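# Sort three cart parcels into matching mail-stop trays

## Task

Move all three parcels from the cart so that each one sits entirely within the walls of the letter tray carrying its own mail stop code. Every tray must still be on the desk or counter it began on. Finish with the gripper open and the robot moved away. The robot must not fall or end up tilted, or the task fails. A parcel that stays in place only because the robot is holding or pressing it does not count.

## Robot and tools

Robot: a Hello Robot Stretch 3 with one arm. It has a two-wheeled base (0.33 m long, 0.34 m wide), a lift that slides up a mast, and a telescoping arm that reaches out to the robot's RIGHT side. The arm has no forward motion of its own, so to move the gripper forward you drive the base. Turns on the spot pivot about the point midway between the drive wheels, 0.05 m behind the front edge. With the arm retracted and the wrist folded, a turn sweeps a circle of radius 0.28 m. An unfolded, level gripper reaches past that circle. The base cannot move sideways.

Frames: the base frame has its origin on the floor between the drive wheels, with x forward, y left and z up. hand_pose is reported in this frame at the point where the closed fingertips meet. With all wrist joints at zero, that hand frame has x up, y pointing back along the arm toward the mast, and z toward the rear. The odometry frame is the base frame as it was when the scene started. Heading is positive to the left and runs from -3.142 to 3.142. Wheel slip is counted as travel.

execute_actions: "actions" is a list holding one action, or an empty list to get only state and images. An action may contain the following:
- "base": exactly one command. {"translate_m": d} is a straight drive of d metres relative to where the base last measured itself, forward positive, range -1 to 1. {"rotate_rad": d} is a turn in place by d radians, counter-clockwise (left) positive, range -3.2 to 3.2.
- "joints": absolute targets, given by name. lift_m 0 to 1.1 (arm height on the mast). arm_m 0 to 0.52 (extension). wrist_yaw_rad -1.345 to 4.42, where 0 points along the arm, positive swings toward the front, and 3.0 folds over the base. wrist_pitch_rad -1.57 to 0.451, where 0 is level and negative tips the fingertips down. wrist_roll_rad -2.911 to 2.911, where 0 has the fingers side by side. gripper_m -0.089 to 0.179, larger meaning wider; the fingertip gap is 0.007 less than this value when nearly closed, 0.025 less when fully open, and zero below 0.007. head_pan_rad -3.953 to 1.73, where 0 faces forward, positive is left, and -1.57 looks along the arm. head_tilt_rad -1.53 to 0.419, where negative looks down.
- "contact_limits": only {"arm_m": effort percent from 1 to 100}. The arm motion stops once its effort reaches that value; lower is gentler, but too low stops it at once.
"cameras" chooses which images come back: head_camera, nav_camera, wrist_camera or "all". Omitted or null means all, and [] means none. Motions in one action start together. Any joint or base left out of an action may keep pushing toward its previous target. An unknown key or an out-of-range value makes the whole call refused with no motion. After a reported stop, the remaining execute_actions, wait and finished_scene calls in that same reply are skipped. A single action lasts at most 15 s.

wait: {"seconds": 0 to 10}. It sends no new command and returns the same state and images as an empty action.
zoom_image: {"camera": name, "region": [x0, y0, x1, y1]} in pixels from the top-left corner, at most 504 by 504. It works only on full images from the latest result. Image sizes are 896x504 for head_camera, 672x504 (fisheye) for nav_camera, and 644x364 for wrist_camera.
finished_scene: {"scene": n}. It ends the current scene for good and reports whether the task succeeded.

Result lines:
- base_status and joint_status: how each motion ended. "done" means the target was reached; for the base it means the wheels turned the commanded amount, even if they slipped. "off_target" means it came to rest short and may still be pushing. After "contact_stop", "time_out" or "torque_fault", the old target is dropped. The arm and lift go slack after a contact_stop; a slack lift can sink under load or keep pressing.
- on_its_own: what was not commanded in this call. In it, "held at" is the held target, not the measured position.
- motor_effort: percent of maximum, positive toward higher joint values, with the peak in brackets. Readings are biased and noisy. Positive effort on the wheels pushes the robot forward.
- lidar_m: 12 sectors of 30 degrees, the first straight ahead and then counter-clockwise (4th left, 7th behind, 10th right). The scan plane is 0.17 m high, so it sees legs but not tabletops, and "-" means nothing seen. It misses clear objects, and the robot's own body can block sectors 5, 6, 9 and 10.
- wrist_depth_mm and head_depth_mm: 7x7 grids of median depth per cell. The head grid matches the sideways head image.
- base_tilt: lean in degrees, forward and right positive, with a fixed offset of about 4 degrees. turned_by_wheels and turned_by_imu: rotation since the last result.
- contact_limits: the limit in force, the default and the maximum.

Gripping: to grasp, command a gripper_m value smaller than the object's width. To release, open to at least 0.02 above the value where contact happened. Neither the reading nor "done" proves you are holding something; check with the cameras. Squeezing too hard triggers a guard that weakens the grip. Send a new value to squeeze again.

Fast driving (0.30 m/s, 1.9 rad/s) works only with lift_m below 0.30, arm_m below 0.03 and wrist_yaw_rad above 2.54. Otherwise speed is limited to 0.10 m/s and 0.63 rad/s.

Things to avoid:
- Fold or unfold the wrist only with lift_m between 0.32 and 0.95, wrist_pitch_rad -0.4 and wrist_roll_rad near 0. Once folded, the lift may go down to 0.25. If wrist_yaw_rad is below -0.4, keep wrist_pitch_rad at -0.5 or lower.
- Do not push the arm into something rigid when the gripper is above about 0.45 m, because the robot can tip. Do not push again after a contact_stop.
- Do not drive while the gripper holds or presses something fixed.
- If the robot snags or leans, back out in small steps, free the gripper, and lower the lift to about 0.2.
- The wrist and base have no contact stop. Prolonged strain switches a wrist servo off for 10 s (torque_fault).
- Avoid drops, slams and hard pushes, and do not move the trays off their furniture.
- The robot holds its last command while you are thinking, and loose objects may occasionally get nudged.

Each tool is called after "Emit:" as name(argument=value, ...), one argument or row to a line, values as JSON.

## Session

Emit:
execute_actions(
  actions=[],
)

Scene clock: 0.00 s.
base_odometry: x=+0.000 y=+0.000 heading=+0.000 (m, m, rad; odometry frame)
turned_by_wheels: +0.000 (rad since the last result)
turned_by_imu: +0.000 (rad since the last result)
base_tilt: forward=+1.2 right=-0.4 (deg)
lidar_m: 2.04 2.11 1.86 1.39 1.47 1.73 1.72 2.16 1.58 1.58 2.19 2.03
head_depth_mm: 1721 2224 2218 2223 2099 2227 2193 / 1520 2312 2306 2305 2270 2260 2228 / 1525 2363 2376 2365 2323 2368 2234 / 1523 2431 2475 2470 2404 2408 2136 / 1508 2524 2539 2519 2514 2460 2158 / 1720 2520 2608 2591 2624 2575 2258 / 1712 2492 2732 2730 2713 2664 2275
base_status: not commanded
joint_positions: lift_m=+0.545 arm_m=+0.002 wrist_yaw_rad=+2.826 wrist_pitch_rad=-0.548 wrist_roll_rad=+0.001 gripper_m=+0.037 head_pan_rad=+0.004 head_tilt_rad=-0.006
joint_status: not commanded
motor_effort: left_wheel=+0 right_wheel=+0 lift_m=+33 arm_m=-1 wrist_yaw_rad=+1 wrist_pitch_rad=+4 wrist_roll_rad=+0 gripper_m=+0 head_pan_rad=-1 head_tilt_rad=+2 (%)
hand_pose: x=+0.0427 y=+0.0492 z=+0.5301 quat_wxyz=(+0.296, +0.702, +0.082, +0.642) (m; base frame)
wrist_depth_mm: - - - - - - - / - - - - - - - / - - - - - - - / - - - - - - - / - 862 870 897 912 944 985 / 695 744 - 751 774 813 826 / 616 - 656 677 670 696 724
pictures: head_camera (sideways: a quarter turn clockwise sets it upright), nav_camera (sideways: a quarter turn counterclockwise sets it upright), wrist_camera
camera_calibration (this result's frames):
head_camera: T_world_to_cam=[[0.0284335, 0.0029111, -0.999591, 1.31902], [0.0145233, 0.999889, 0.00332509, -0.0019435], [0.99949, -0.0146119, 0.0283881, -0.0854294], [0, 0, 0, 1]] pos_world=[0.0479097, -0.00314482, 1.32091]
nav_camera: T_world_to_cam=[[0.0211749, 0.00675343, 0.999753, -1.25924], [0.0282773, -0.999581, 0.00615335, 0.0468583], [0.999376, 0.02814, -0.021357, -0.0213147], [0, 0, 0, 1]] pos_world=[0.0466407, 0.0559426, 1.25819]
wrist_camera: T_world_to_cam=[[0.934619, -0.348685, 0.0700431, -0.0716757], [-0.17115, -0.613599, -0.770846, 0.4857], [0.311761, 0.70846, -0.633159, 0.447172], [0, 0, 0, 1]] pos_world=[0.0107062, -0.0437711, 0.662551]
Images, in order (width x height): head_camera 896x504, nav_camera 672x504, wrist_camera 644x364.

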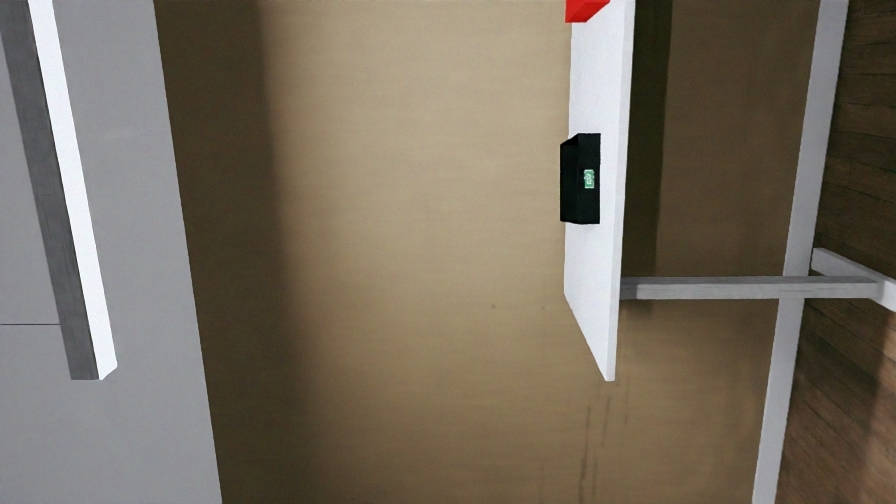

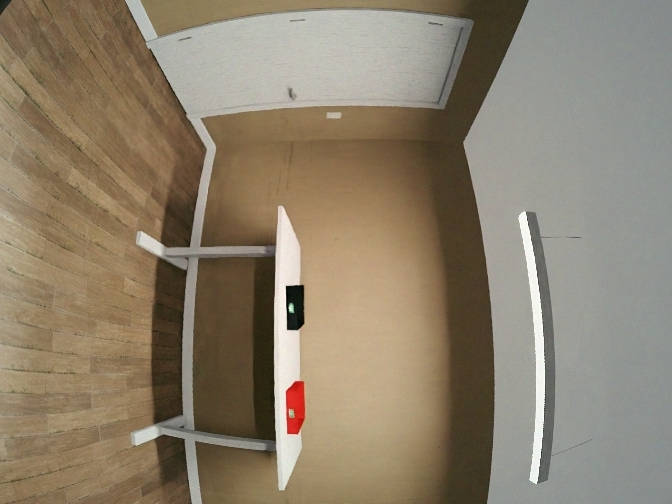

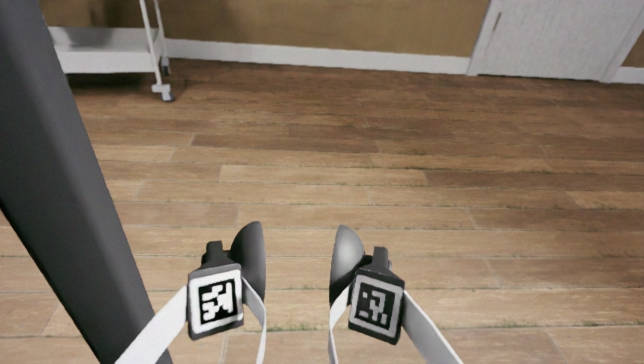

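Emit:
zoom_image(
  camera="head_camera",
  region=[540, 120, 640, 240],
)

Emit:
zoom_image(
  camera="nav_camera",
  region=[260, 370, 330, 450],
)

Emit:
execute_actions(
  actions=[
    {"joints":{"head_pan_rad":1.7,"head_tilt_rad":-0.4}},
  ],
  cameras=["head_camera","nav_camera"],
)

Region (540, 120, 640, 240) of head_camera's 896x504 image, scaled by 4.200, with more detail than that image has.

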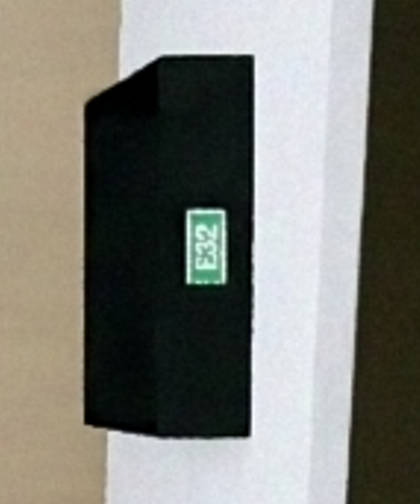

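Region (260, 370, 330, 450) of nav_camera's 672x504 image, scaled by 6.300, with more detail than that image has; it fills the left 441 columns of this view, and the rest is white.

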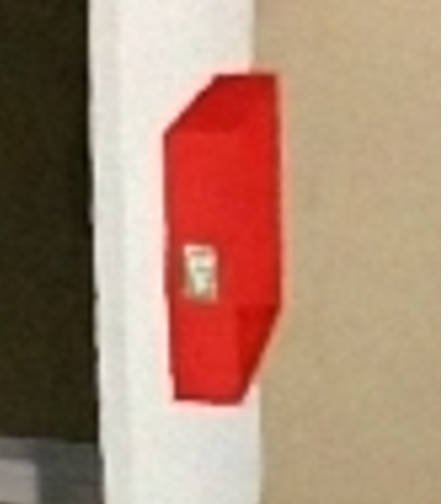

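Scene clock: 8.10 s.
base_odometry: x=+0.000 y=+0.000 heading=+0.000 (m, m, rad; odometry frame)
turned_by_wheels: +0.000 (rad since the last result)
turned_by_imu: +0.000 (rad since the last result)
base_tilt: forward=+1.1 right=-0.4 (deg)
lidar_m: 2.05 2.11 1.87 1.39 1.47 1.73 1.73 2.17 1.58 1.58 2.19 2.03
head_depth_mm: 1514 1613 1722 1816 1966 1770 1390 / 1590 1675 1798 1913 2063 1759 1391 / 1655 1750 1860 1976 2137 1766 1399 / 1716 1827 1956 1813 1876 1706 1399 / 1792 1907 2045 1843 1858 1699 1398 / 1871 2003 2150 2293 2188 1740 1405 / 1944 2094 2266 2432 2513 - -
base_status: not commanded
joint_positions: lift_m=+0.545 arm_m=+0.002 wrist_yaw_rad=+2.826 wrist_pitch_rad=-0.548 wrist_roll_rad=+0.001 gripper_m=+0.037 head_pan_rad=+1.693 head_tilt_rad=-0.395
joint_status: all done
motor_effort: left_wheel=+0(0) right_wheel=+0(0) lift_m=+33(33) arm_m=-1(1) wrist_yaw_rad=+0(1) wrist_pitch_rad=+4(4) wrist_roll_rad=+0(0) gripper_m=+0(0) head_pan_rad=+5(53) head_tilt_rad=-3(35) (%)
hand_pose: x=+0.0427 y=+0.0492 z=+0.5301 quat_wxyz=(+0.296, +0.702, +0.082, +0.642) (m; base frame)
wrist_depth_mm: - - - - - - - / - - - - - - - / - - - - - - - / - - - - - - - / - 836 884 892 892 939 949 / 697 748 - 759 793 788 809 / 638 - 640 661 684 708 730
pictures: head_camera (sideways: a quarter turn clockwise sets it upright), nav_camera (sideways: a quarter turn counterclockwise sets it upright)
camera_calibration (this result's frames):
head_camera: T_world_to_cam=[[0.0400945, -0.350004, -0.93589, 1.23552], [-0.994671, -0.103019, -0.00408552, 0.0138602], [-0.0949848, 0.931066, -0.35227, 0.416738], [0, 0, 0, 1]] pos_world=[0.00383251, 0.0458552, 1.30317]
nav_camera: T_world_to_cam=[[-0.0550691, 0.394526, 0.917233, -1.15086], [0.989296, 0.145886, -0.00335392, 0.0533742], [-0.135135, 0.90723, -0.398336, 0.476284], [0, 0, 0, 1]] pos_world=[-0.0518167, 0.0141561, 1.2455]
Images, in order (width x height): head_camera 896x504, nav_camera 672x504.

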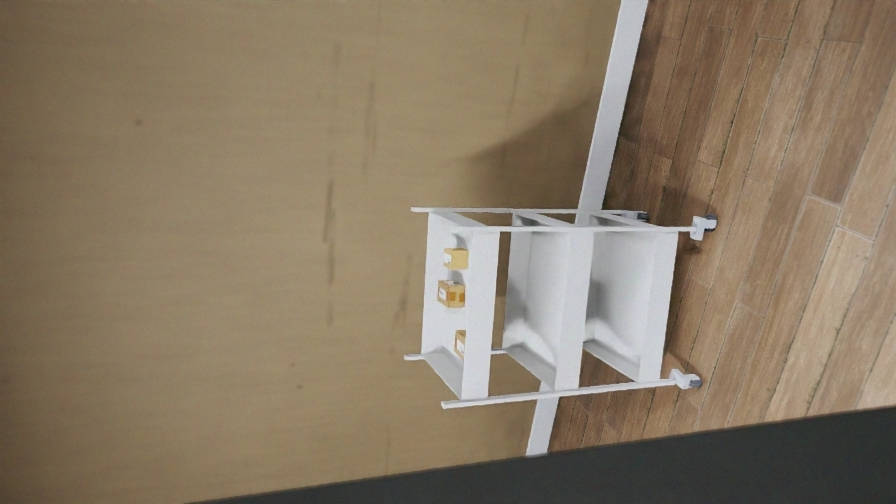

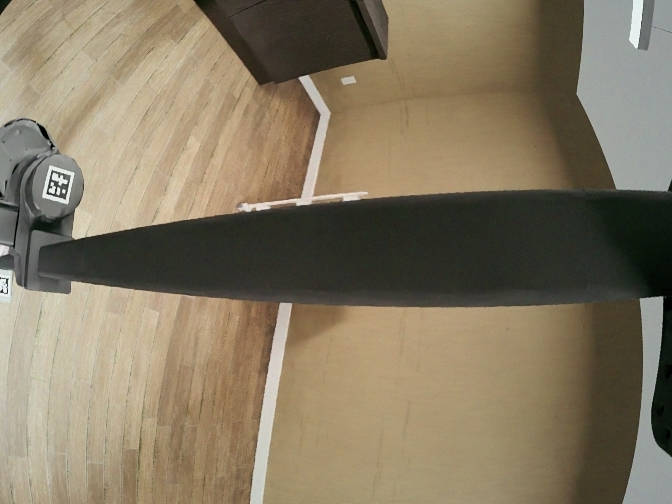

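Emit:
execute_actions(
  actions=[
    {"base":{"rotate_rad":1.76},"joints":{"lift_m":0.29,"arm_m":0,"wrist_pitch_rad":-0.45,"head_pan_rad":1.1,"head_tilt_rad":-0.25}},
  ],
  cameras=["head_camera","nav_camera"],
)

Scene clock: 27.73 s.
base_odometry: x=+0.000 y=+0.000 heading=+1.760 (m, m, rad; odometry frame)
turned_by_wheels: +1.760 (rad since the last result)
turned_by_imu: +1.751 (rad since the last result)
base_tilt: forward=+1.1 right=-0.5 (deg)
lidar_m: 1.39 1.83 1.72 1.76 2.00 1.84 1.72 2.51 2.03 2.04 1.97 1.87
head_depth_mm: 2055 2162 2245 1755 1805 1905 1588 / 2051 2159 2246 1789 1807 1880 1585 / 2069 2166 2267 1800 1795 1879 1592 / 2047 2166 2252 1792 1806 1873 1597 / 2063 2147 2222 1805 1795 1879 1591 / 2066 2132 2220 1823 1791 1876 1598 / 2065 2141 2229 1829 1792 1888 1598
base_status: done
joint_positions: lift_m=+0.290 arm_m=+0.002 wrist_yaw_rad=+2.826 wrist_pitch_rad=-0.472 wrist_roll_rad=+0.001 gripper_m=+0.037 head_pan_rad=+1.107 head_tilt_rad=-0.260
joint_status: all done
joint sent to its limit — the command would take arm_m past its lower limit, so that joint was sent only as far as its limit.
motor_effort: left_wheel=-2(5) right_wheel=+2(9) lift_m=+29(29) arm_m=-1(2) wrist_yaw_rad=+1(1) wrist_pitch_rad=+7(8) wrist_roll_rad=+0(0) gripper_m=+0(0) head_pan_rad=-4(46) head_tilt_rad=+6(25) (%)
hand_pose: x=+0.0461 y=+0.0598 z=+0.2910 quat_wxyz=(+0.271, +0.705, +0.055, +0.653) (m; base frame)
wrist_depth_mm: - - - - - - - / - - - - - - - / - 884 929 964 - - - / - 680 714 734 761 807 827 / - 585 599 609 634 631 666 / - 508 - 498 534 524 557 / - - - 438 440 465 476
pictures: head_camera (sideways: a quarter turn clockwise sets it upright), nav_camera (sideways: a quarter turn counterclockwise sets it upright)
camera_calibration (this result's frames):
head_camera: T_world_to_cam=[[-0.102288, -0.198316, -0.974786, 1.2872], [-0.885675, 0.464303, -0.00152338, 0.00986019], [0.452899, 0.863188, -0.223136, 0.245329], [0, 0, 0, 1]] pos_world=[0.0292884, 0.0389286, 1.3095]
nav_camera: T_world_to_cam=[[0.115354, 0.245565, 0.962492, -1.21098], [0.905163, -0.425065, -0.0000340738, 0.0495656], [0.409114, 0.871216, -0.27131, 0.307648], [0, 0, 0, 1]] pos_world=[-0.0310364, 0.0504159, 1.24903]
Images, in order (width x height): head_camera 896x504, nav_camera 672x504.

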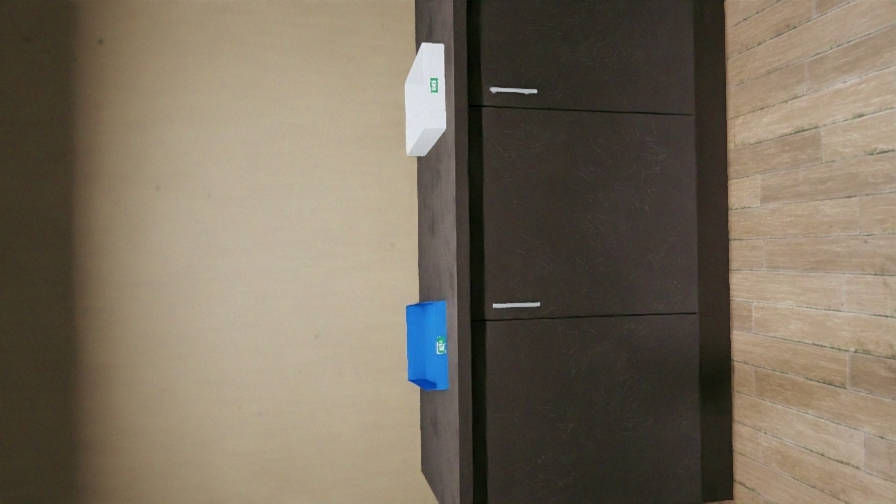

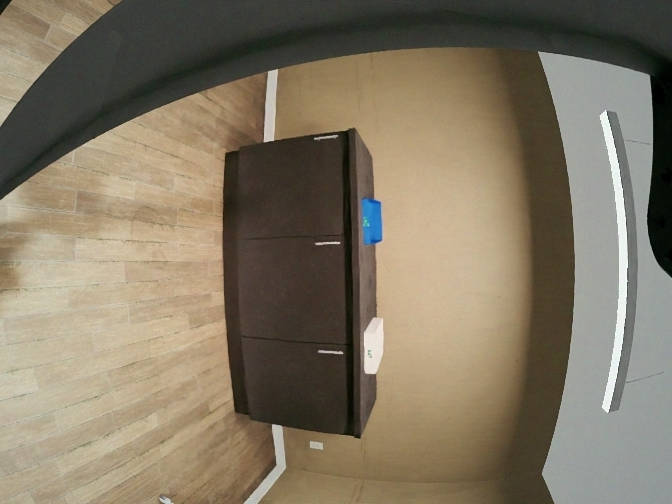

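Emit:
zoom_image(
  camera="head_camera",
  region=[390, 30, 490, 170],
)

Emit:
zoom_image(
  camera="head_camera",
  region=[390, 280, 490, 410],
)

Emit:
execute_actions(
  actions=[
    {"base":{"translate_m":0.96},"joints":{"head_pan_rad":-2.55,"head_tilt_rad":-0.2}},
  ],
  cameras=["head_camera","nav_camera"],
)

Region (390, 30, 490, 170) of head_camera's 896x504 image, scaled by 3.600, with more detail than that image has; it fills the left 360 columns of this view, and the rest is white.

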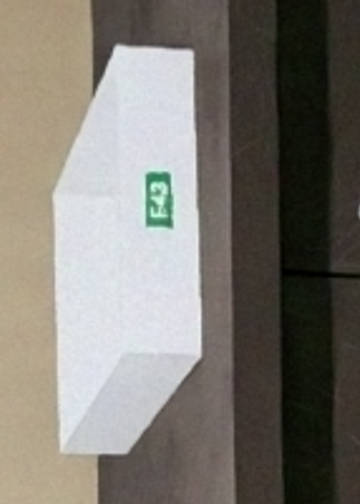

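Region (390, 280, 490, 410) of head_camera's 896x504 image, scaled by 3.877, with more detail than that image has; it fills the left 388 columns of this view, and the rest is white.

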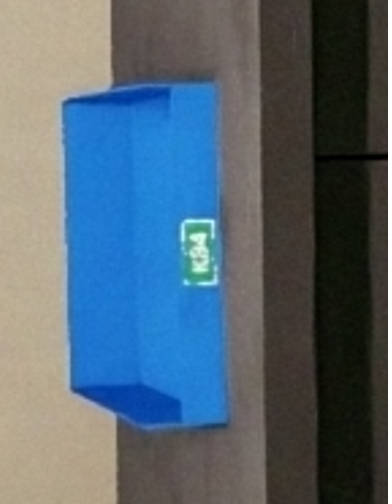

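Scene clock: 41.97 s.
base_odometry: x=-0.180 y=+0.943 heading=+1.760 (m, m, rad; odometry frame)
turned_by_wheels: +0.000 (rad since the last result)
turned_by_imu: +0.003 (rad since the last result)
base_tilt: forward=+1.1 right=-0.4 (deg)
lidar_m: 0.46 0.54 1.31 1.34 1.74 2.48 2.67 2.76 2.37 1.54 1.07 0.45
head_depth_mm: 2616 3328 3413 3473 3392 2271 1662 / 2307 3407 3542 3739 3419 2270 1670 / 2269 3233 3311 3458 3478 2282 1678 / 2596 2994 3146 3167 3184 2247 1673 / 2578 2854 2939 2987 3118 2294 1675 / 2552 2720 2791 2787 2917 2271 1681 / 2472 2552 2607 2668 2806 2276 1690
base_status: done
joint_positions: lift_m=+0.290 arm_m=+0.002 wrist_yaw_rad=+2.826 wrist_pitch_rad=-0.471 wrist_roll_rad=+0.001 gripper_m=+0.037 head_pan_rad=-2.543 head_tilt_rad=-0.211
joint_status: all done
motor_effort: left_wheel=-2(4) right_wheel=+3(11) lift_m=+29(29) arm_m=-1(2) wrist_yaw_rad=+1(1) wrist_pitch_rad=+7(7) wrist_roll_rad=+0(0) gripper_m=+0(0) head_pan_rad=-4(52) head_tilt_rad=+7(16) (%)
hand_pose: x=+0.0462 y=+0.0599 z=+0.2912 quat_wxyz=(+0.271, +0.705, +0.055, +0.653) (m; base frame)
wrist_depth_mm: - - - - - - - / - - - - - - - / - 887 909 943 - - - / - 710 706 743 780 812 510 / - 577 609 612 614 625 635 / - 509 - 507 532 540 555 / - - - 436 443 469 480
pictures: head_camera (sideways: a quarter turn clockwise sets it upright), nav_camera (sideways: a quarter turn counterclockwise sets it upright)
camera_calibration (this result's frames):
head_camera: T_world_to_cam=[[0.146135, 0.0963075, -0.984566, 1.29848], [0.547544, -0.836777, -0.00058175, -0.000108295], [-0.823918, -0.539008, -0.175015, 0.190482], [0, 0, 0, 1]] pos_world=[-0.0327519, -0.0224726, 1.31177]
nav_camera: T_world_to_cam=[[-0.181002, -0.131526, 0.974648, -1.22506], [-0.583688, 0.811977, 0.00117724, 0.0570706], [-0.791547, -0.568678, -0.223739, 0.253057], [0, 0, 0, 1]] pos_world=[0.0118794, -0.0635596, 1.25056]
Images, in order (width x height): head_camera 896x504, nav_camera 672x504.

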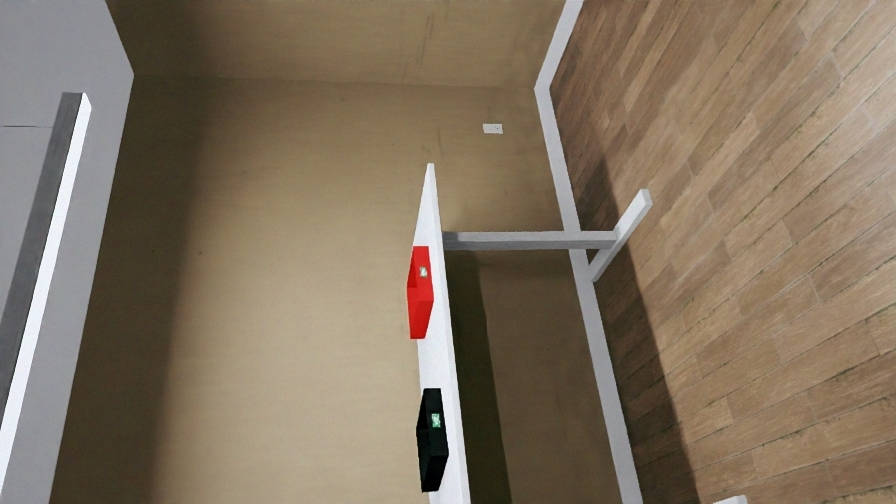

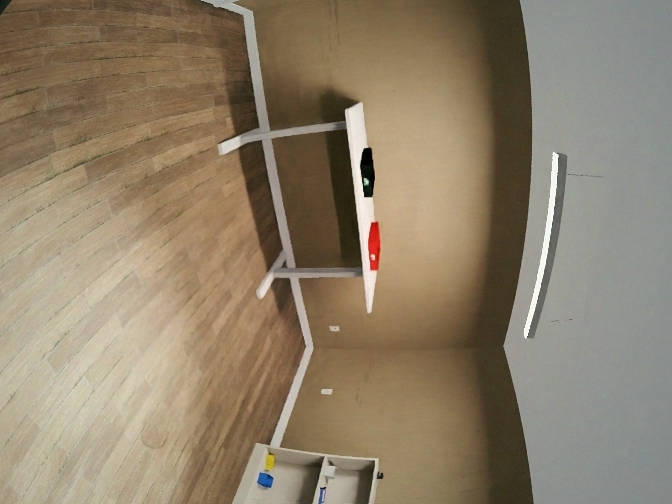

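Emit:
execute_actions(
  actions=[
    {"base":{"rotate_rad":1.33},"joints":{"lift_m":0.92,"wrist_yaw_rad":0,"wrist_pitch_rad":-0.6,"gripper_m":0.09,"head_pan_rad":-1.4,"head_tilt_rad":-0.75}},
  ],
  cameras=["head_camera","wrist_camera"],
)

Scene clock: 59.80 s.
base_odometry: x=-0.180 y=+0.943 heading=+3.090 (m, m, rad; odometry frame)
turned_by_wheels: +1.330 (rad since the last result)
turned_by_imu: +1.323 (rad since the last result)
base_tilt: forward=+1.0 right=-0.4 (deg)
lidar_m: 1.30 1.48 2.74 2.48 3.08 2.36 2.16 1.20 1.01 0.45 0.48 1.31
head_depth_mm: 807 897 1017 1174 1336 - - / 837 939 1061 1197 - - - / 870 980 1112 928 818 989 1101 / 905 1019 1173 939 796 968 1109 / 945 1069 1231 961 821 996 1125 / 985 1123 1299 959 780 1066 1141 / 1026 1176 1378 1580 822 1281 1155
base_status: done
joint_positions: lift_m=+0.920 arm_m=+0.002 wrist_yaw_rad=+0.002 wrist_pitch_rad=-0.612 wrist_roll_rad=+0.001 gripper_m=+0.090 head_pan_rad=-1.407 head_tilt_rad=-0.741
joint_status: all done
motor_effort: left_wheel=-1(6) right_wheel=+3(9) lift_m=+38(38) arm_m=-1(1) wrist_yaw_rad=-1(1) wrist_pitch_rad=+4(7) wrist_roll_rad=+0(0) gripper_m=+0(79) head_pan_rad=+5(54) head_tilt_rad=-5(44) (%)
hand_pose: x=-0.0211 y=-0.3427 z=+0.8917 quat_wxyz=(+0.674, +0.214, -0.674, -0.213) (m; base frame)
wrist_depth_mm: 868 817 758 740 687 667 634 / 937 860 843 789 774 722 686 / 552 591 594 835 826 796 750 / 513 499 511 943 926 881 822 / 385 446 461 492 - - 909 / 593 - 384 - - - - / 575 594 606 978 - - -
pictures: head_camera (sideways: a quarter turn clockwise sets it upright), wrist_camera
camera_calibration (this result's frames):
head_camera: T_world_to_cam=[[-0.103088, 0.640652, -0.76088, 1.00817], [0.989079, 0.14703, -0.010208, 0.00972684], [0.105332, -0.753623, -0.648812, 0.801355], [0, 0, 0, 1]] pos_world=[0.00990058, -0.0433949, 1.28712]
wrist_camera: T_world_to_cam=[[-0.996744, 0.0351549, 0.0725708, -0.0855511], [-0.0289104, 0.684342, -0.728588, 0.923129], [-0.0752767, -0.728313, -0.681097, 0.515862], [0, 0, 0, 1]] pos_world=[-0.0197521, -0.25302, 1.03014]
Images, in order (width x height): head_camera 896x504, wrist_camera 644x364.

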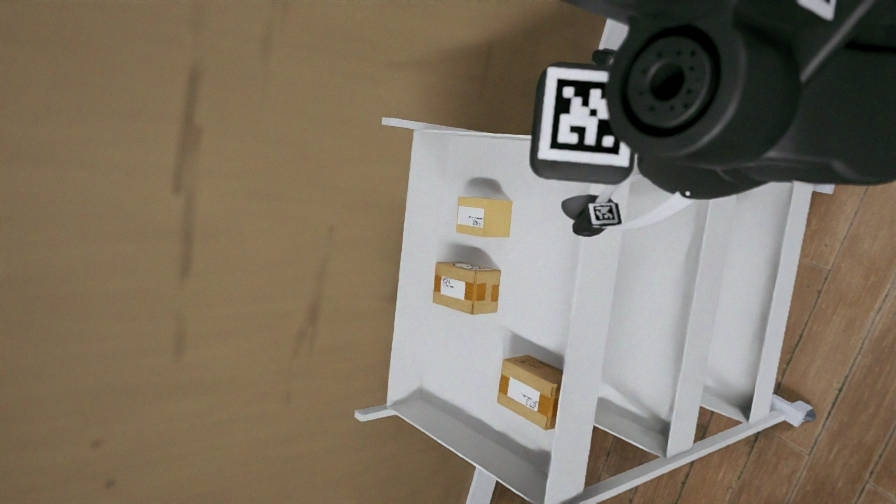

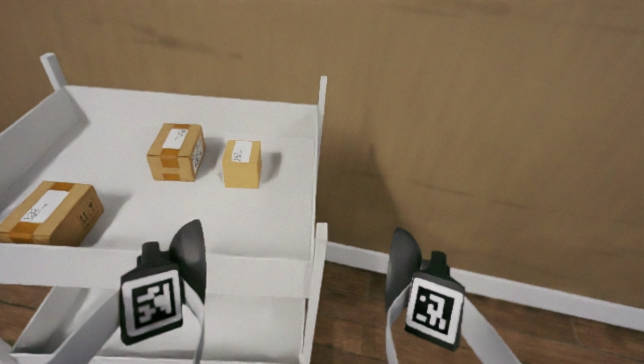

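Emit:
zoom_image(
  camera="head_camera",
  region=[420, 180, 580, 440],
)

Region (420, 180, 580, 440) of head_camera's 896x504 image, scaled by 1.938, with more detail than that image has; it fills the left 310 columns of this view, and the rest is white.

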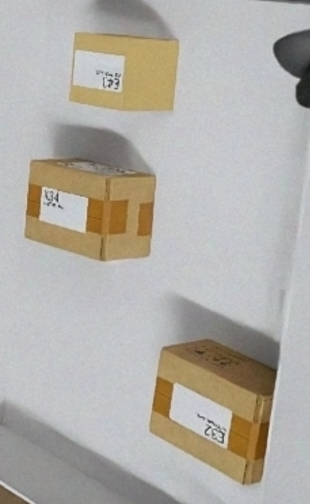

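Emit:
zoom_image(
  camera="head_camera",
  region=[430, 190, 520, 320],
)

Region (430, 190, 520, 320) of head_camera's 896x504 image, scaled by 3.877, with more detail than that image has; it fills the left 349 columns of this view, and the rest is white.

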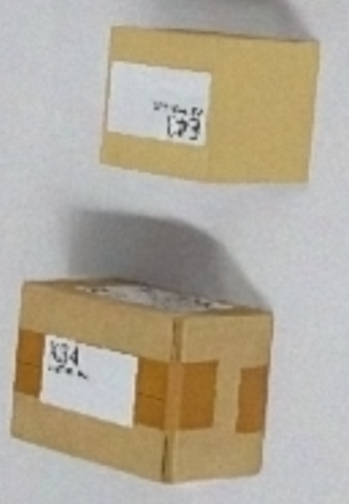

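Emit:
execute_actions(
  actions=[
    {"base":{"translate_m":0.07},"joints":{"arm_m":0.405,"wrist_pitch_rad":-1.0,"lift_m":0.88}},
  ],
  cameras=["head_camera","wrist_camera"],
)

Scene clock: 77.80 s.
base_odometry: x=-0.250 y=+0.947 heading=+3.090 (m, m, rad; odometry frame)
turned_by_wheels: +0.000 (rad since the last result)
turned_by_imu: +0.000 (rad since the last result)
base_tilt: forward=+1.0 right=-0.4 (deg)
lidar_m: 1.24 1.40 2.73 2.47 2.75 2.43 2.20 1.22 1.03 0.46 0.48 1.24
head_depth_mm: 819 899 - 1189 1368 1330 1148 / 853 939 - 911 748 941 1099 / 886 992 1134 926 794 962 1095 / 918 1039 1192 932 794 969 1110 / 957 1086 1256 962 778 996 1131 / 994 1137 1323 963 822 1059 1142 / 1042 1191 1393 1705 1515 1347 1147
base_status: done
joint_positions: lift_m=+0.880 arm_m=+0.405 wrist_yaw_rad=+0.001 wrist_pitch_rad=-1.005 wrist_roll_rad=+0.001 gripper_m=+0.090 head_pan_rad=-1.407 head_tilt_rad=-0.741
joint_status: all done
motor_effort: left_wheel=-2(3) right_wheel=+2(7) lift_m=+29(33) arm_m=+4(8) wrist_yaw_rad=+0(1) wrist_pitch_rad=+1(4) wrist_roll_rad=+0(0) gripper_m=+0(0) head_pan_rad=+5(4) head_tilt_rad=-6(6) (%)
hand_pose: x=-0.0215 y=-0.6667 z=+0.7896 quat_wxyz=(+0.620, +0.341, -0.620, -0.341) (m; base frame)
wrist_depth_mm: 616 578 522 491 452 422 400 / 743 698 620 570 525 499 464 / 290 285 293 300 299 593 524 / 298 303 308 318 316 711 634 / 274 237 293 299 304 927 793 / 223 - 231 274 - 961 960 / 247 249 256 259 262 938 885
pictures: head_camera (sideways: a quarter turn clockwise sets it upright), wrist_camera
camera_calibration (this result's frames):
head_camera: T_world_to_cam=[[-0.103108, 0.640649, -0.760879, 1.00817], [0.989075, 0.147061, -0.010208, 0.00972689], [0.105356, -0.753619, -0.648813, 0.801355], [0, 0, 0, 1]] pos_world=[0.00990193, -0.0433947, 1.28712]
wrist_camera: T_world_to_cam=[[-0.996665, 0.0062452, 0.0813684, -0.0933592], [-0.0278239, 0.911321, -0.410755, 0.970877], [-0.076718, -0.411649, -0.908108, 0.600715], [0, 0, 0, 1]] pos_world=[-0.0199485, -0.636914, 0.951903]
Images, in order (width x height): head_camera 896x504, wrist_camera 644x364.

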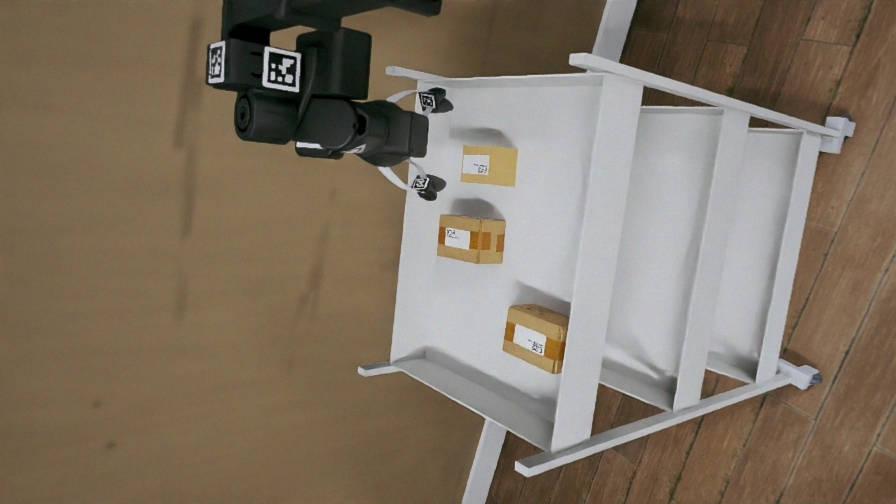

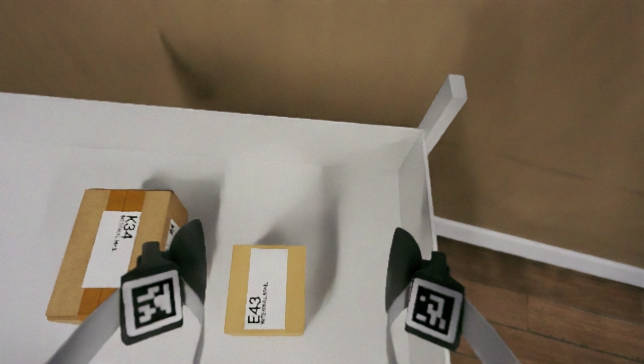

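Emit:
execute_actions(
  actions=[
    {"base":{"translate_m":0.013},"joints":{"lift_m":0.82,"gripper_m":0.083,"head_pan_rad":0.0,"head_tilt_rad":-0.3}},
  ],
  cameras=["head_camera","wrist_camera"],
)

Scene clock: 93.13 s.
base_odometry: x=-0.263 y=+0.947 heading=+3.089 (m, m, rad; odometry frame)
turned_by_wheels: +0.000 (rad since the last result)
turned_by_imu: +0.000 (rad since the last result)
base_tilt: forward=+1.3 right=-0.4 (deg)
lidar_m: 1.23 1.38 2.72 2.47 2.75 2.45 2.20 1.23 0.47 0.46 0.48 1.23
head_depth_mm: 1511 1579 1659 1733 1258 1788 1464 / 1546 1631 1697 1464 1260 1335 1406 / 1587 1667 1757 1458 1289 1371 1458 / 1605 1708 1777 1356 1320 1411 1468 / 1643 1744 1830 1375 1359 1446 1505 / 1685 1783 1887 1487 1397 1492 1523 / 1725 1815 1933 1498 1437 1536 1518
base_status: done
joint_positions: lift_m=+0.820 arm_m=+0.405 wrist_yaw_rad=+0.001 wrist_pitch_rad=-1.005 wrist_roll_rad=+0.001 gripper_m=+0.083 head_pan_rad=-0.007 head_tilt_rad=-0.310
joint_status: all done
motor_effort: left_wheel=-1(2) right_wheel=+2(9) lift_m=+29(24) arm_m=+4(3) wrist_yaw_rad=+0(0) wrist_pitch_rad=+2(2) wrist_roll_rad=+0(0) gripper_m=+0(39) head_pan_rad=+5(53) head_tilt_rad=+6(40) (%)
hand_pose: x=-0.0215 y=-0.6666 z=+0.7296 quat_wxyz=(+0.620, +0.341, -0.619, -0.341) (m; base frame)
wrist_depth_mm: 591 562 533 492 459 410 402 / 235 230 229 234 240 467 467 / 252 257 261 266 263 558 538 / 186 190 248 253 258 638 641 / 173 180 227 232 241 213 794 / 164 167 174 174 - 197 904 / 196 197 201 204 211 179 835
pictures: head_camera (sideways: a quarter turn clockwise sets it upright), wrist_camera
camera_calibration (this result's frames):
head_camera: T_world_to_cam=[[-0.271743, 0.00475191, -0.962358, 1.27199], [0.0262712, 0.999652, -0.00248221, 0.00554546], [0.962011, -0.0259569, -0.271773, 0.305528], [0, 0, 0, 1]] pos_world=[0.0515873, -0.00365737, 1.30716]
wrist_camera: T_world_to_cam=[[-0.996665, 0.00622209, 0.0813704, -0.0884917], [-0.0278236, 0.91144, -0.410491, 0.946048], [-0.0767183, -0.411386, -0.908227, 0.546486], [0, 0, 0, 1]] pos_world=[-0.0199486, -0.636899, 0.891879]
Images, in order (width x height): head_camera 896x504, wrist_camera 644x364.

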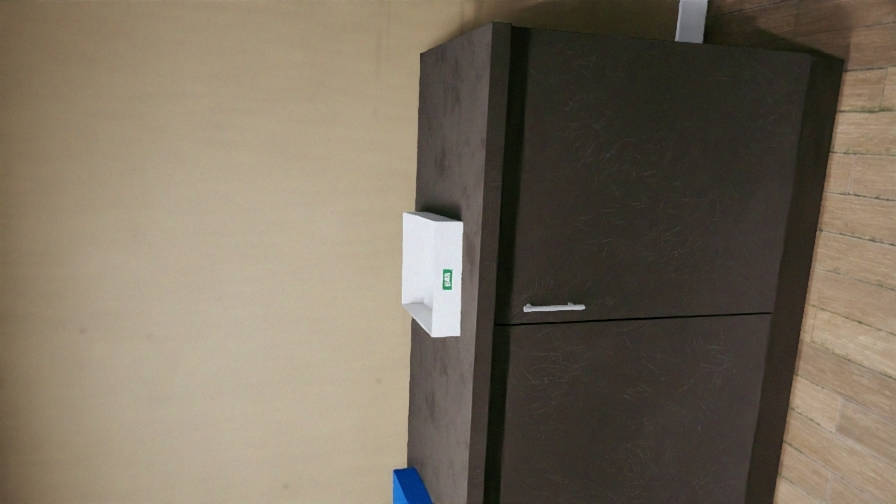

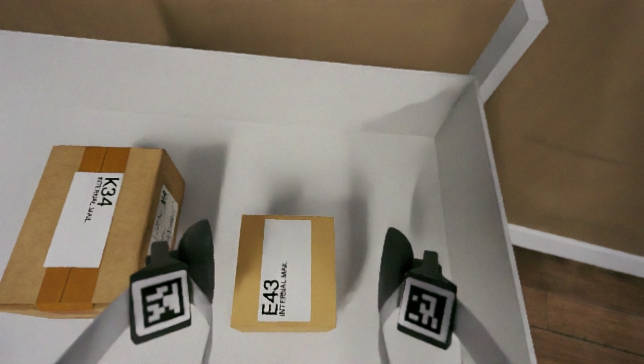

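Emit:
zoom_image(
  camera="head_camera",
  region=[420, 250, 480, 310],
)

Emit:
execute_actions(
  actions=[
    {"joints":{"lift_m":0.781}},
  ],
  cameras=["wrist_camera"],
)

Region (420, 250, 480, 310) of head_camera's 896x504 image, scaled by 8.400, with more detail than that image has.

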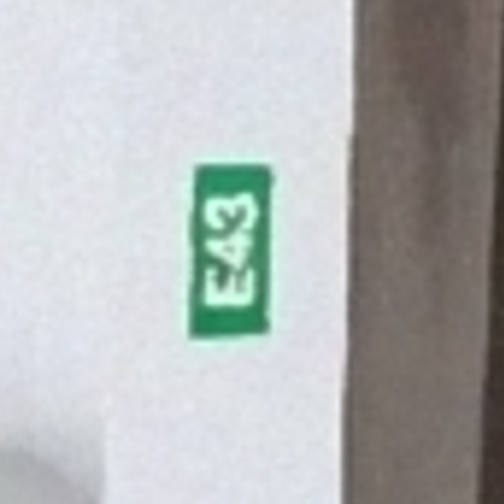

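Scene clock: 97.27 s.
base_odometry: x=-0.263 y=+0.947 heading=+3.089 (m, m, rad; odometry frame)
turned_by_wheels: +0.000 (rad since the last result)
turned_by_imu: +0.000 (rad since the last result)
base_tilt: forward=+1.0 right=-0.5 (deg)
lidar_m: 1.23 1.38 2.73 2.47 2.74 2.44 2.20 1.22 0.47 0.46 0.48 1.23
head_depth_mm: 1519 1578 1672 1715 1258 1786 1461 / 1552 1622 1702 1451 1255 1333 1420 / 1593 1657 1741 1469 1288 1376 1460 / 1619 1710 1801 1350 1327 1419 1464 / 1649 1754 1853 1367 1364 1453 1514 / 1692 1796 1882 1475 1394 1487 1514 / 1733 1822 1929 1487 1439 1533 1523
base_status: not commanded
joint_positions: lift_m=+0.781 arm_m=+0.405 wrist_yaw_rad=+0.001 wrist_pitch_rad=-1.005 wrist_roll_rad=+0.001 gripper_m=+0.083 head_pan_rad=-0.007 head_tilt_rad=-0.310
joint_status: all done
motor_effort: left_wheel=-1(2) right_wheel=+3(2) lift_m=+29(32) arm_m=+3(4) wrist_yaw_rad=+0(0) wrist_pitch_rad=+2(2) wrist_roll_rad=+0(0) gripper_m=-1(1) head_pan_rad=+5(5) head_tilt_rad=+6(6) (%)
hand_pose: x=-0.0215 y=-0.6666 z=+0.6906 quat_wxyz=(+0.620, +0.341, -0.619, -0.341) (m; base frame)
wrist_depth_mm: 197 194 190 190 193 190 400 / 224 226 228 225 221 203 462 / 156 167 221 228 234 192 534 / 145 168 204 211 217 178 639 / 135 168 143 146 202 174 753 / 130 147 133 136 - 171 833 / 166 164 167 170 175 158 136
pictures: wrist_camera
camera_calibration (this result's frames):
wrist_camera: T_world_to_cam=[[-0.996664, 0.00621486, 0.0813711, -0.0853234], [-0.0278237, 0.911476, -0.410411, 0.929988], [-0.0767184, -0.411306, -0.908263, 0.511149], [0, 0, 0, 1]] pos_world=[-0.0199486, -0.636893, 0.852877]
Images, in order (width x height): wrist_camera 644x364.

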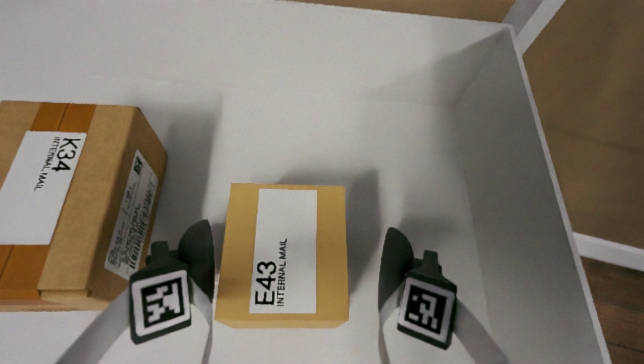

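Emit:
execute_actions(
  actions=[
    {"joints":{"gripper_m":0.012}},
  ],
  cameras=[],
)

Emit:
execute_actions(
  actions=[
    {"joints":{"lift_m":0.85}},
  ],
  cameras=["wrist_camera"],
)

Emit:
execute_actions(
  actions=[
    {"base":{"translate_m":0.79},"joints":{"lift_m":1.1,"wrist_pitch_rad":-0.75,"arm_m":0.46,"head_tilt_rad":-0.5}},
  ],
  cameras=["head_camera"],
)

Scene clock: 119.77 s.
base_odometry: x=-0.263 y=+0.947 heading=+3.089 (m, m, rad; odometry frame)
turned_by_wheels: +0.000 (rad since the last result)
turned_by_imu: +0.000 (rad since the last result)
base_tilt: forward=+1.0 right=-0.3 (deg)
lidar_m: 1.23 1.38 2.72 2.48 2.75 2.44 2.21 1.23 0.47 0.46 0.48 1.23
head_depth_mm: 1518 1581 1671 1735 1262 1790 1467 / 1555 1634 1699 1459 1257 1342 1418 / 1577 1662 1737 1462 1294 1373 1461 / 1616 1698 1786 1346 1333 1411 1456 / 1646 1739 1829 1366 1356 1442 1510 / 1696 1768 1878 1482 1388 1504 1518 / 1713 1834 1914 1500 1436 1528 1517
base_status: not commanded
joint_positions: lift_m=+0.781 arm_m=+0.405 wrist_yaw_rad=+0.001 wrist_pitch_rad=-1.007 wrist_roll_rad=+0.001 gripper_m=+0.013 head_pan_rad=-0.007 head_tilt_rad=-0.310
joint_status: all done
motor_effort: left_wheel=-1(2) right_wheel=+3(2) lift_m=+29(29) arm_m=+4(4) wrist_yaw_rad=+0(0) wrist_pitch_rad=+2(2) wrist_roll_rad=+0(0) gripper_m=-19(92) head_pan_rad=+4(4) head_tilt_rad=+6(6) (%)
hand_pose: x=-0.0215 y=-0.6663 z=+0.6904 quat_wxyz=(+0.619, +0.341, -0.619, -0.341) (m; base frame)
wrist_depth_mm: 196 195 191 190 194 190 403 / 224 225 227 223 223 203 467 / 155 167 220 228 233 192 534 / 144 168 205 210 216 177 634 / 136 169 142 142 201 175 771 / 129 158 131 133 190 171 842 / 164 166 166 169 172 167 136
pictures: none
No camera images: the call's "cameras" was empty. Leave "cameras" out to get every camera's image.

Scene clock: 121.23 s.
base_odometry: x=-0.263 y=+0.947 heading=+3.089 (m, m, rad; odometry frame)
turned_by_wheels: +0.000 (rad since the last result)
turned_by_imu: +0.000 (rad since the last result)
base_tilt: forward=+1.1 right=-0.3 (deg)
lidar_m: 1.23 1.38 2.72 2.47 2.75 2.44 2.20 1.22 0.47 0.46 0.48 1.23
head_depth_mm: 1508 1582 1683 1740 1258 1799 1461 / 1540 1624 1709 1451 1261 1336 1416 / 1590 1645 1760 1453 1288 1371 1466 / 1614 1686 1798 1347 1321 1412 1470 / 1652 1733 1838 1370 1360 1439 1523 / 1681 1773 1874 1480 1394 1495 1508 / 1726 1831 1940 1486 1441 1542 1525
base_status: not commanded
joint_positions: lift_m=+0.850 arm_m=+0.405 wrist_yaw_rad=+0.001 wrist_pitch_rad=-1.008 wrist_roll_rad=+0.001 gripper_m=+0.013 head_pan_rad=-0.007 head_tilt_rad=-0.310
joint_status: all done
motor_effort: left_wheel=-1(1) right_wheel=+3(2) lift_m=+38(42) arm_m=+4(5) wrist_yaw_rad=+0(0) wrist_pitch_rad=+3(3) wrist_roll_rad=+0(0) gripper_m=-19(19) head_pan_rad=+4(4) head_tilt_rad=+6(7) (%)
hand_pose: x=-0.0215 y=-0.6660 z=+0.7590 quat_wxyz=(+0.619, +0.342, -0.619, -0.342) (m; base frame)
wrist_depth_mm: 626 569 522 497 461 422 407 / 256 252 586 569 526 467 457 / 278 284 285 278 264 581 545 / 266 221 278 286 284 713 652 / 242 206 142 141 270 868 801 / 191 194 130 132 244 903 940 / 221 223 226 232 234 839 868
pictures: wrist_camera
camera_calibration (this result's frames):
wrist_camera: T_world_to_cam=[[-0.996664, 0.00601529, 0.0813877, -0.0910379], [-0.027824, 0.912482, -0.40817, 0.956513], [-0.0767201, -0.409073, -0.909271, 0.575749], [0, 0, 0, 1]] pos_world=[-0.0199487, -0.63673, 0.921341]
Images, in order (width x height): wrist_camera 644x364.

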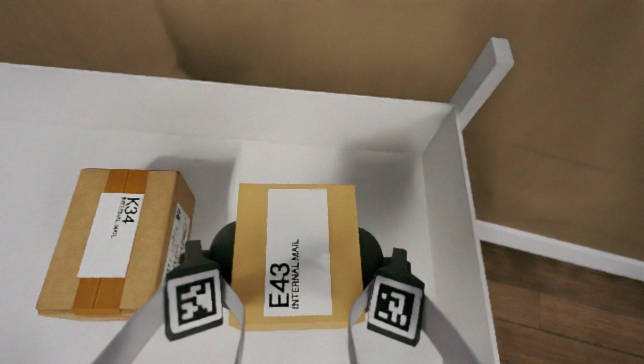

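Scene clock: 130.63 s.
base_odometry: x=-1.052 y=+0.988 heading=+3.089 (m, m, rad; odometry frame)
turned_by_wheels: +0.000 (rad since the last result)
turned_by_imu: -0.002 (rad since the last result)
base_tilt: forward=+1.1 right=-0.3 (deg)
lidar_m: 0.46 0.51 0.84 2.54 2.60 3.42 2.58 0.66 0.67 1.20 0.55 0.46
head_depth_mm: 838 901 979 872 614 527 595 / 853 921 1001 871 616 528 616 / 872 946 1028 870 609 561 638 / 887 964 1052 870 609 579 662 / 906 986 1077 874 618 600 687 / 931 1008 1106 837 621 610 716 / 951 1031 1138 885 625 641 746
base_status: done
joint_positions: lift_m=+1.100 arm_m=+0.460 wrist_yaw_rad=+0.001 wrist_pitch_rad=-0.770 wrist_roll_rad=+0.001 gripper_m=+0.013 head_pan_rad=-0.007 head_tilt_rad=-0.494
joint_status: all done
motor_effort: left_wheel=-1(1) right_wheel=+2(8) lift_m=+38(41) arm_m=+4(5) wrist_yaw_rad=-1(0) wrist_pitch_rad=+6(9) wrist_roll_rad=+0(0) gripper_m=-19(19) head_pan_rad=+5(5) head_tilt_rad=-4(27) (%)
hand_pose: x=-0.0215 y=-0.7718 z=+1.0428 quat_wxyz=(+0.655, +0.266, -0.655, -0.266) (m; base frame)
wrist_depth_mm: 644 595 558 530 503 475 452 / 743 646 632 601 554 528 499 / 855 783 730 673 635 599 556 / - 947 838 743 720 684 633 / - - 142 141 873 812 737 / - - 131 133 - 960 887 / - - - - - - -
pictures: head_camera (sideways: a quarter turn clockwise sets it upright)
camera_calibration (this result's frames):
head_camera: T_world_to_cam=[[-0.44298, 0.00588924, -0.896512, 1.18709], [0.0252689, 0.999663, -0.0059189, 0.0100248], [0.896175, -0.0252758, -0.44298, 0.528736], [0, 0, 0, 1]] pos_world=[0.0517626, -0.00364819, 1.29852]
Images, in order (width x height): head_camera 896x504.

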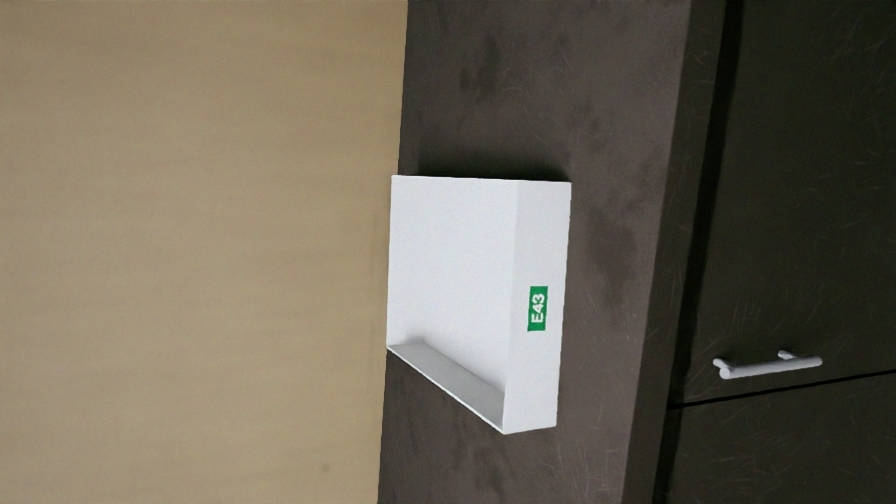

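Emit:
execute_actions(
  actions=[
    {"base":{"rotate_rad":1.63},"joints":{"wrist_pitch_rad":-0.65,"arm_m":0.46,"head_pan_rad":-1.45,"head_tilt_rad":-0.5}},
  ],
  cameras=[],
)

Emit:
execute_actions(
  actions=[
    {"joints":{"wrist_pitch_rad":-1.0,"arm_m":0.47}},
  ],
  cameras=["head_camera","wrist_camera"],
)

Scene clock: 142.20 s.
base_odometry: x=-1.052 y=+0.988 heading=-1.564 (m, m, rad; odometry frame)
turned_by_wheels: +1.630 (rad since the last result)
turned_by_imu: +1.622 (rad since the last result)
base_tilt: forward=+1.0 right=-0.1 (deg)
lidar_m: 2.55 2.90 3.44 2.36 0.66 0.73 1.20 0.53 0.46 0.46 0.53 0.93
head_depth_mm: 842 915 983 864 604 508 587 / 876 - 1019 860 594 553 626 / 914 985 1064 869 616 588 669 / 955 1033 1127 824 617 623 723 / 994 1084 1166 881 621 673 781 / 1043 1136 1245 882 648 729 852 / 1094 1199 1272 884 681 786 934
base_status: done
joint_positions: lift_m=+1.100 arm_m=+0.460 wrist_yaw_rad=+0.001 wrist_pitch_rad=-0.673 wrist_roll_rad=+0.001 gripper_m=+0.013 head_pan_rad=-1.443 head_tilt_rad=-0.494
joint_status: all done
motor_effort: left_wheel=-2(7) right_wheel=+2(10) lift_m=+38(38) arm_m=+3(1) wrist_yaw_rad=+0(0) wrist_pitch_rad=+8(8) wrist_roll_rad=+0(0) gripper_m=-19(19) head_pan_rad=-4(51) head_tilt_rad=-4(3) (%)
hand_pose: x=-0.0214 y=-0.7901 z=+1.0600 quat_wxyz=(+0.667, +0.234, -0.667, -0.234) (m; base frame)
wrist_depth_mm: 483 447 417 387 358 338 319 / 522 510 457 432 400 371 349 / 438 446 467 476 442 416 382 / 375 385 392 408 425 440 422 / 332 330 142 141 319 372 388 / 294 276 131 133 320 331 339 / 265 258 269 271 278 295 304
pictures: none
No camera images: the call's "cameras" was empty. Leave "cameras" out to get every camera's image.

Scene clock: 143.20 s.
base_odometry: x=-1.052 y=+0.988 heading=-1.564 (m, m, rad; odometry frame)
turned_by_wheels: +0.000 (rad since the last result)
turned_by_imu: +0.000 (rad since the last result)
base_tilt: forward=+0.9 right=-0.3 (deg)
lidar_m: 2.55 2.89 3.44 2.35 0.66 0.73 1.20 0.53 0.46 0.46 0.53 0.93
head_depth_mm: 839 909 984 862 602 508 586 / 874 - 1025 817 593 551 625 / 915 991 1090 817 617 590 669 / 953 1041 1128 823 619 624 720 / 995 1083 1170 879 619 674 780 / 1039 1139 1244 883 650 729 850 / 1088 1200 1273 887 680 787 936
base_status: not commanded
joint_positions: lift_m=+1.100 arm_m=+0.470 wrist_yaw_rad=+0.001 wrist_pitch_rad=-1.007 wrist_roll_rad=+0.001 gripper_m=+0.013 head_pan_rad=-1.443 head_tilt_rad=-0.494
joint_status: all done
motor_effort: left_wheel=-1(1) right_wheel=+3(2) lift_m=+38(38) arm_m=+4(6) wrist_yaw_rad=+0(0) wrist_pitch_rad=+2(7) wrist_roll_rad=+0(0) gripper_m=-19(19) head_pan_rad=-4(4) head_tilt_rad=-4(4) (%)
hand_pose: x=-0.0215 y=-0.7313 z=+1.0091 quat_wxyz=(+0.619, +0.341, -0.619, -0.341) (m; base frame)
wrist_depth_mm: 332 345 358 368 381 387 370 / 309 307 314 296 288 358 367 / 288 276 300 308 310 320 336 / 270 257 278 285 292 296 310 / 215 249 142 142 273 277 290 / 203 238 131 132 258 256 267 / 213 223 225 230 235 242 252
pictures: head_camera (sideways: a quarter turn clockwise sets it upright), wrist_camera
camera_calibration (this result's frames):
head_camera: T_world_to_cam=[[-0.0537037, 0.439815, -0.896481, 1.18467], [0.993991, 0.109304, -0.00592017, 0.00411719], [0.0953854, -0.891412, -0.443042, 0.533702], [0, 0, 0, 1]] pos_world=[0.00862142, -0.0457384, 1.29851]
wrist_camera: T_world_to_cam=[[-0.996664, 0.0061119, 0.0813832, -0.110929], [-0.027832, 0.91196, -0.409335, 1.11898], [-0.07672, -0.410234, -0.908747, 0.775126], [0, 0, 0, 1]] pos_world=[-0.0199481, -0.701802, 1.17146]
Images, in order (width x height): head_camera 896x504, wrist_camera 644x364.

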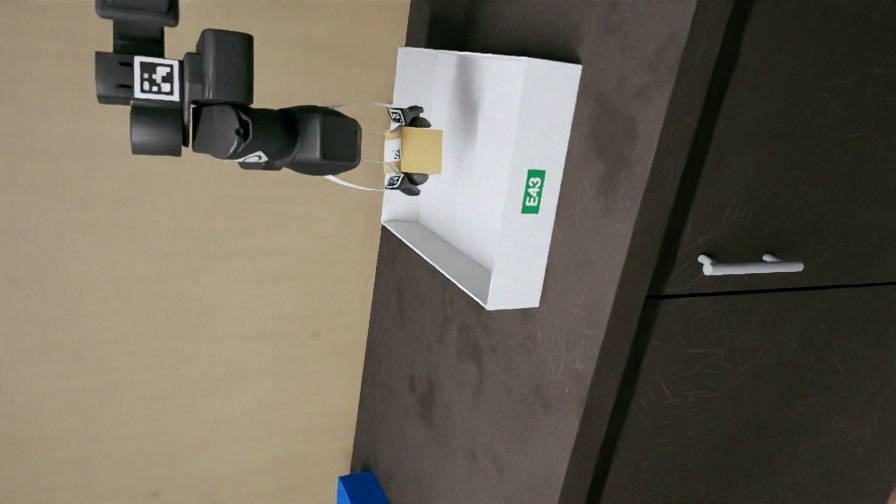

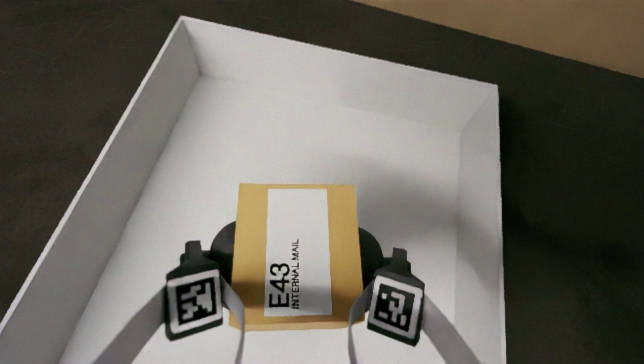

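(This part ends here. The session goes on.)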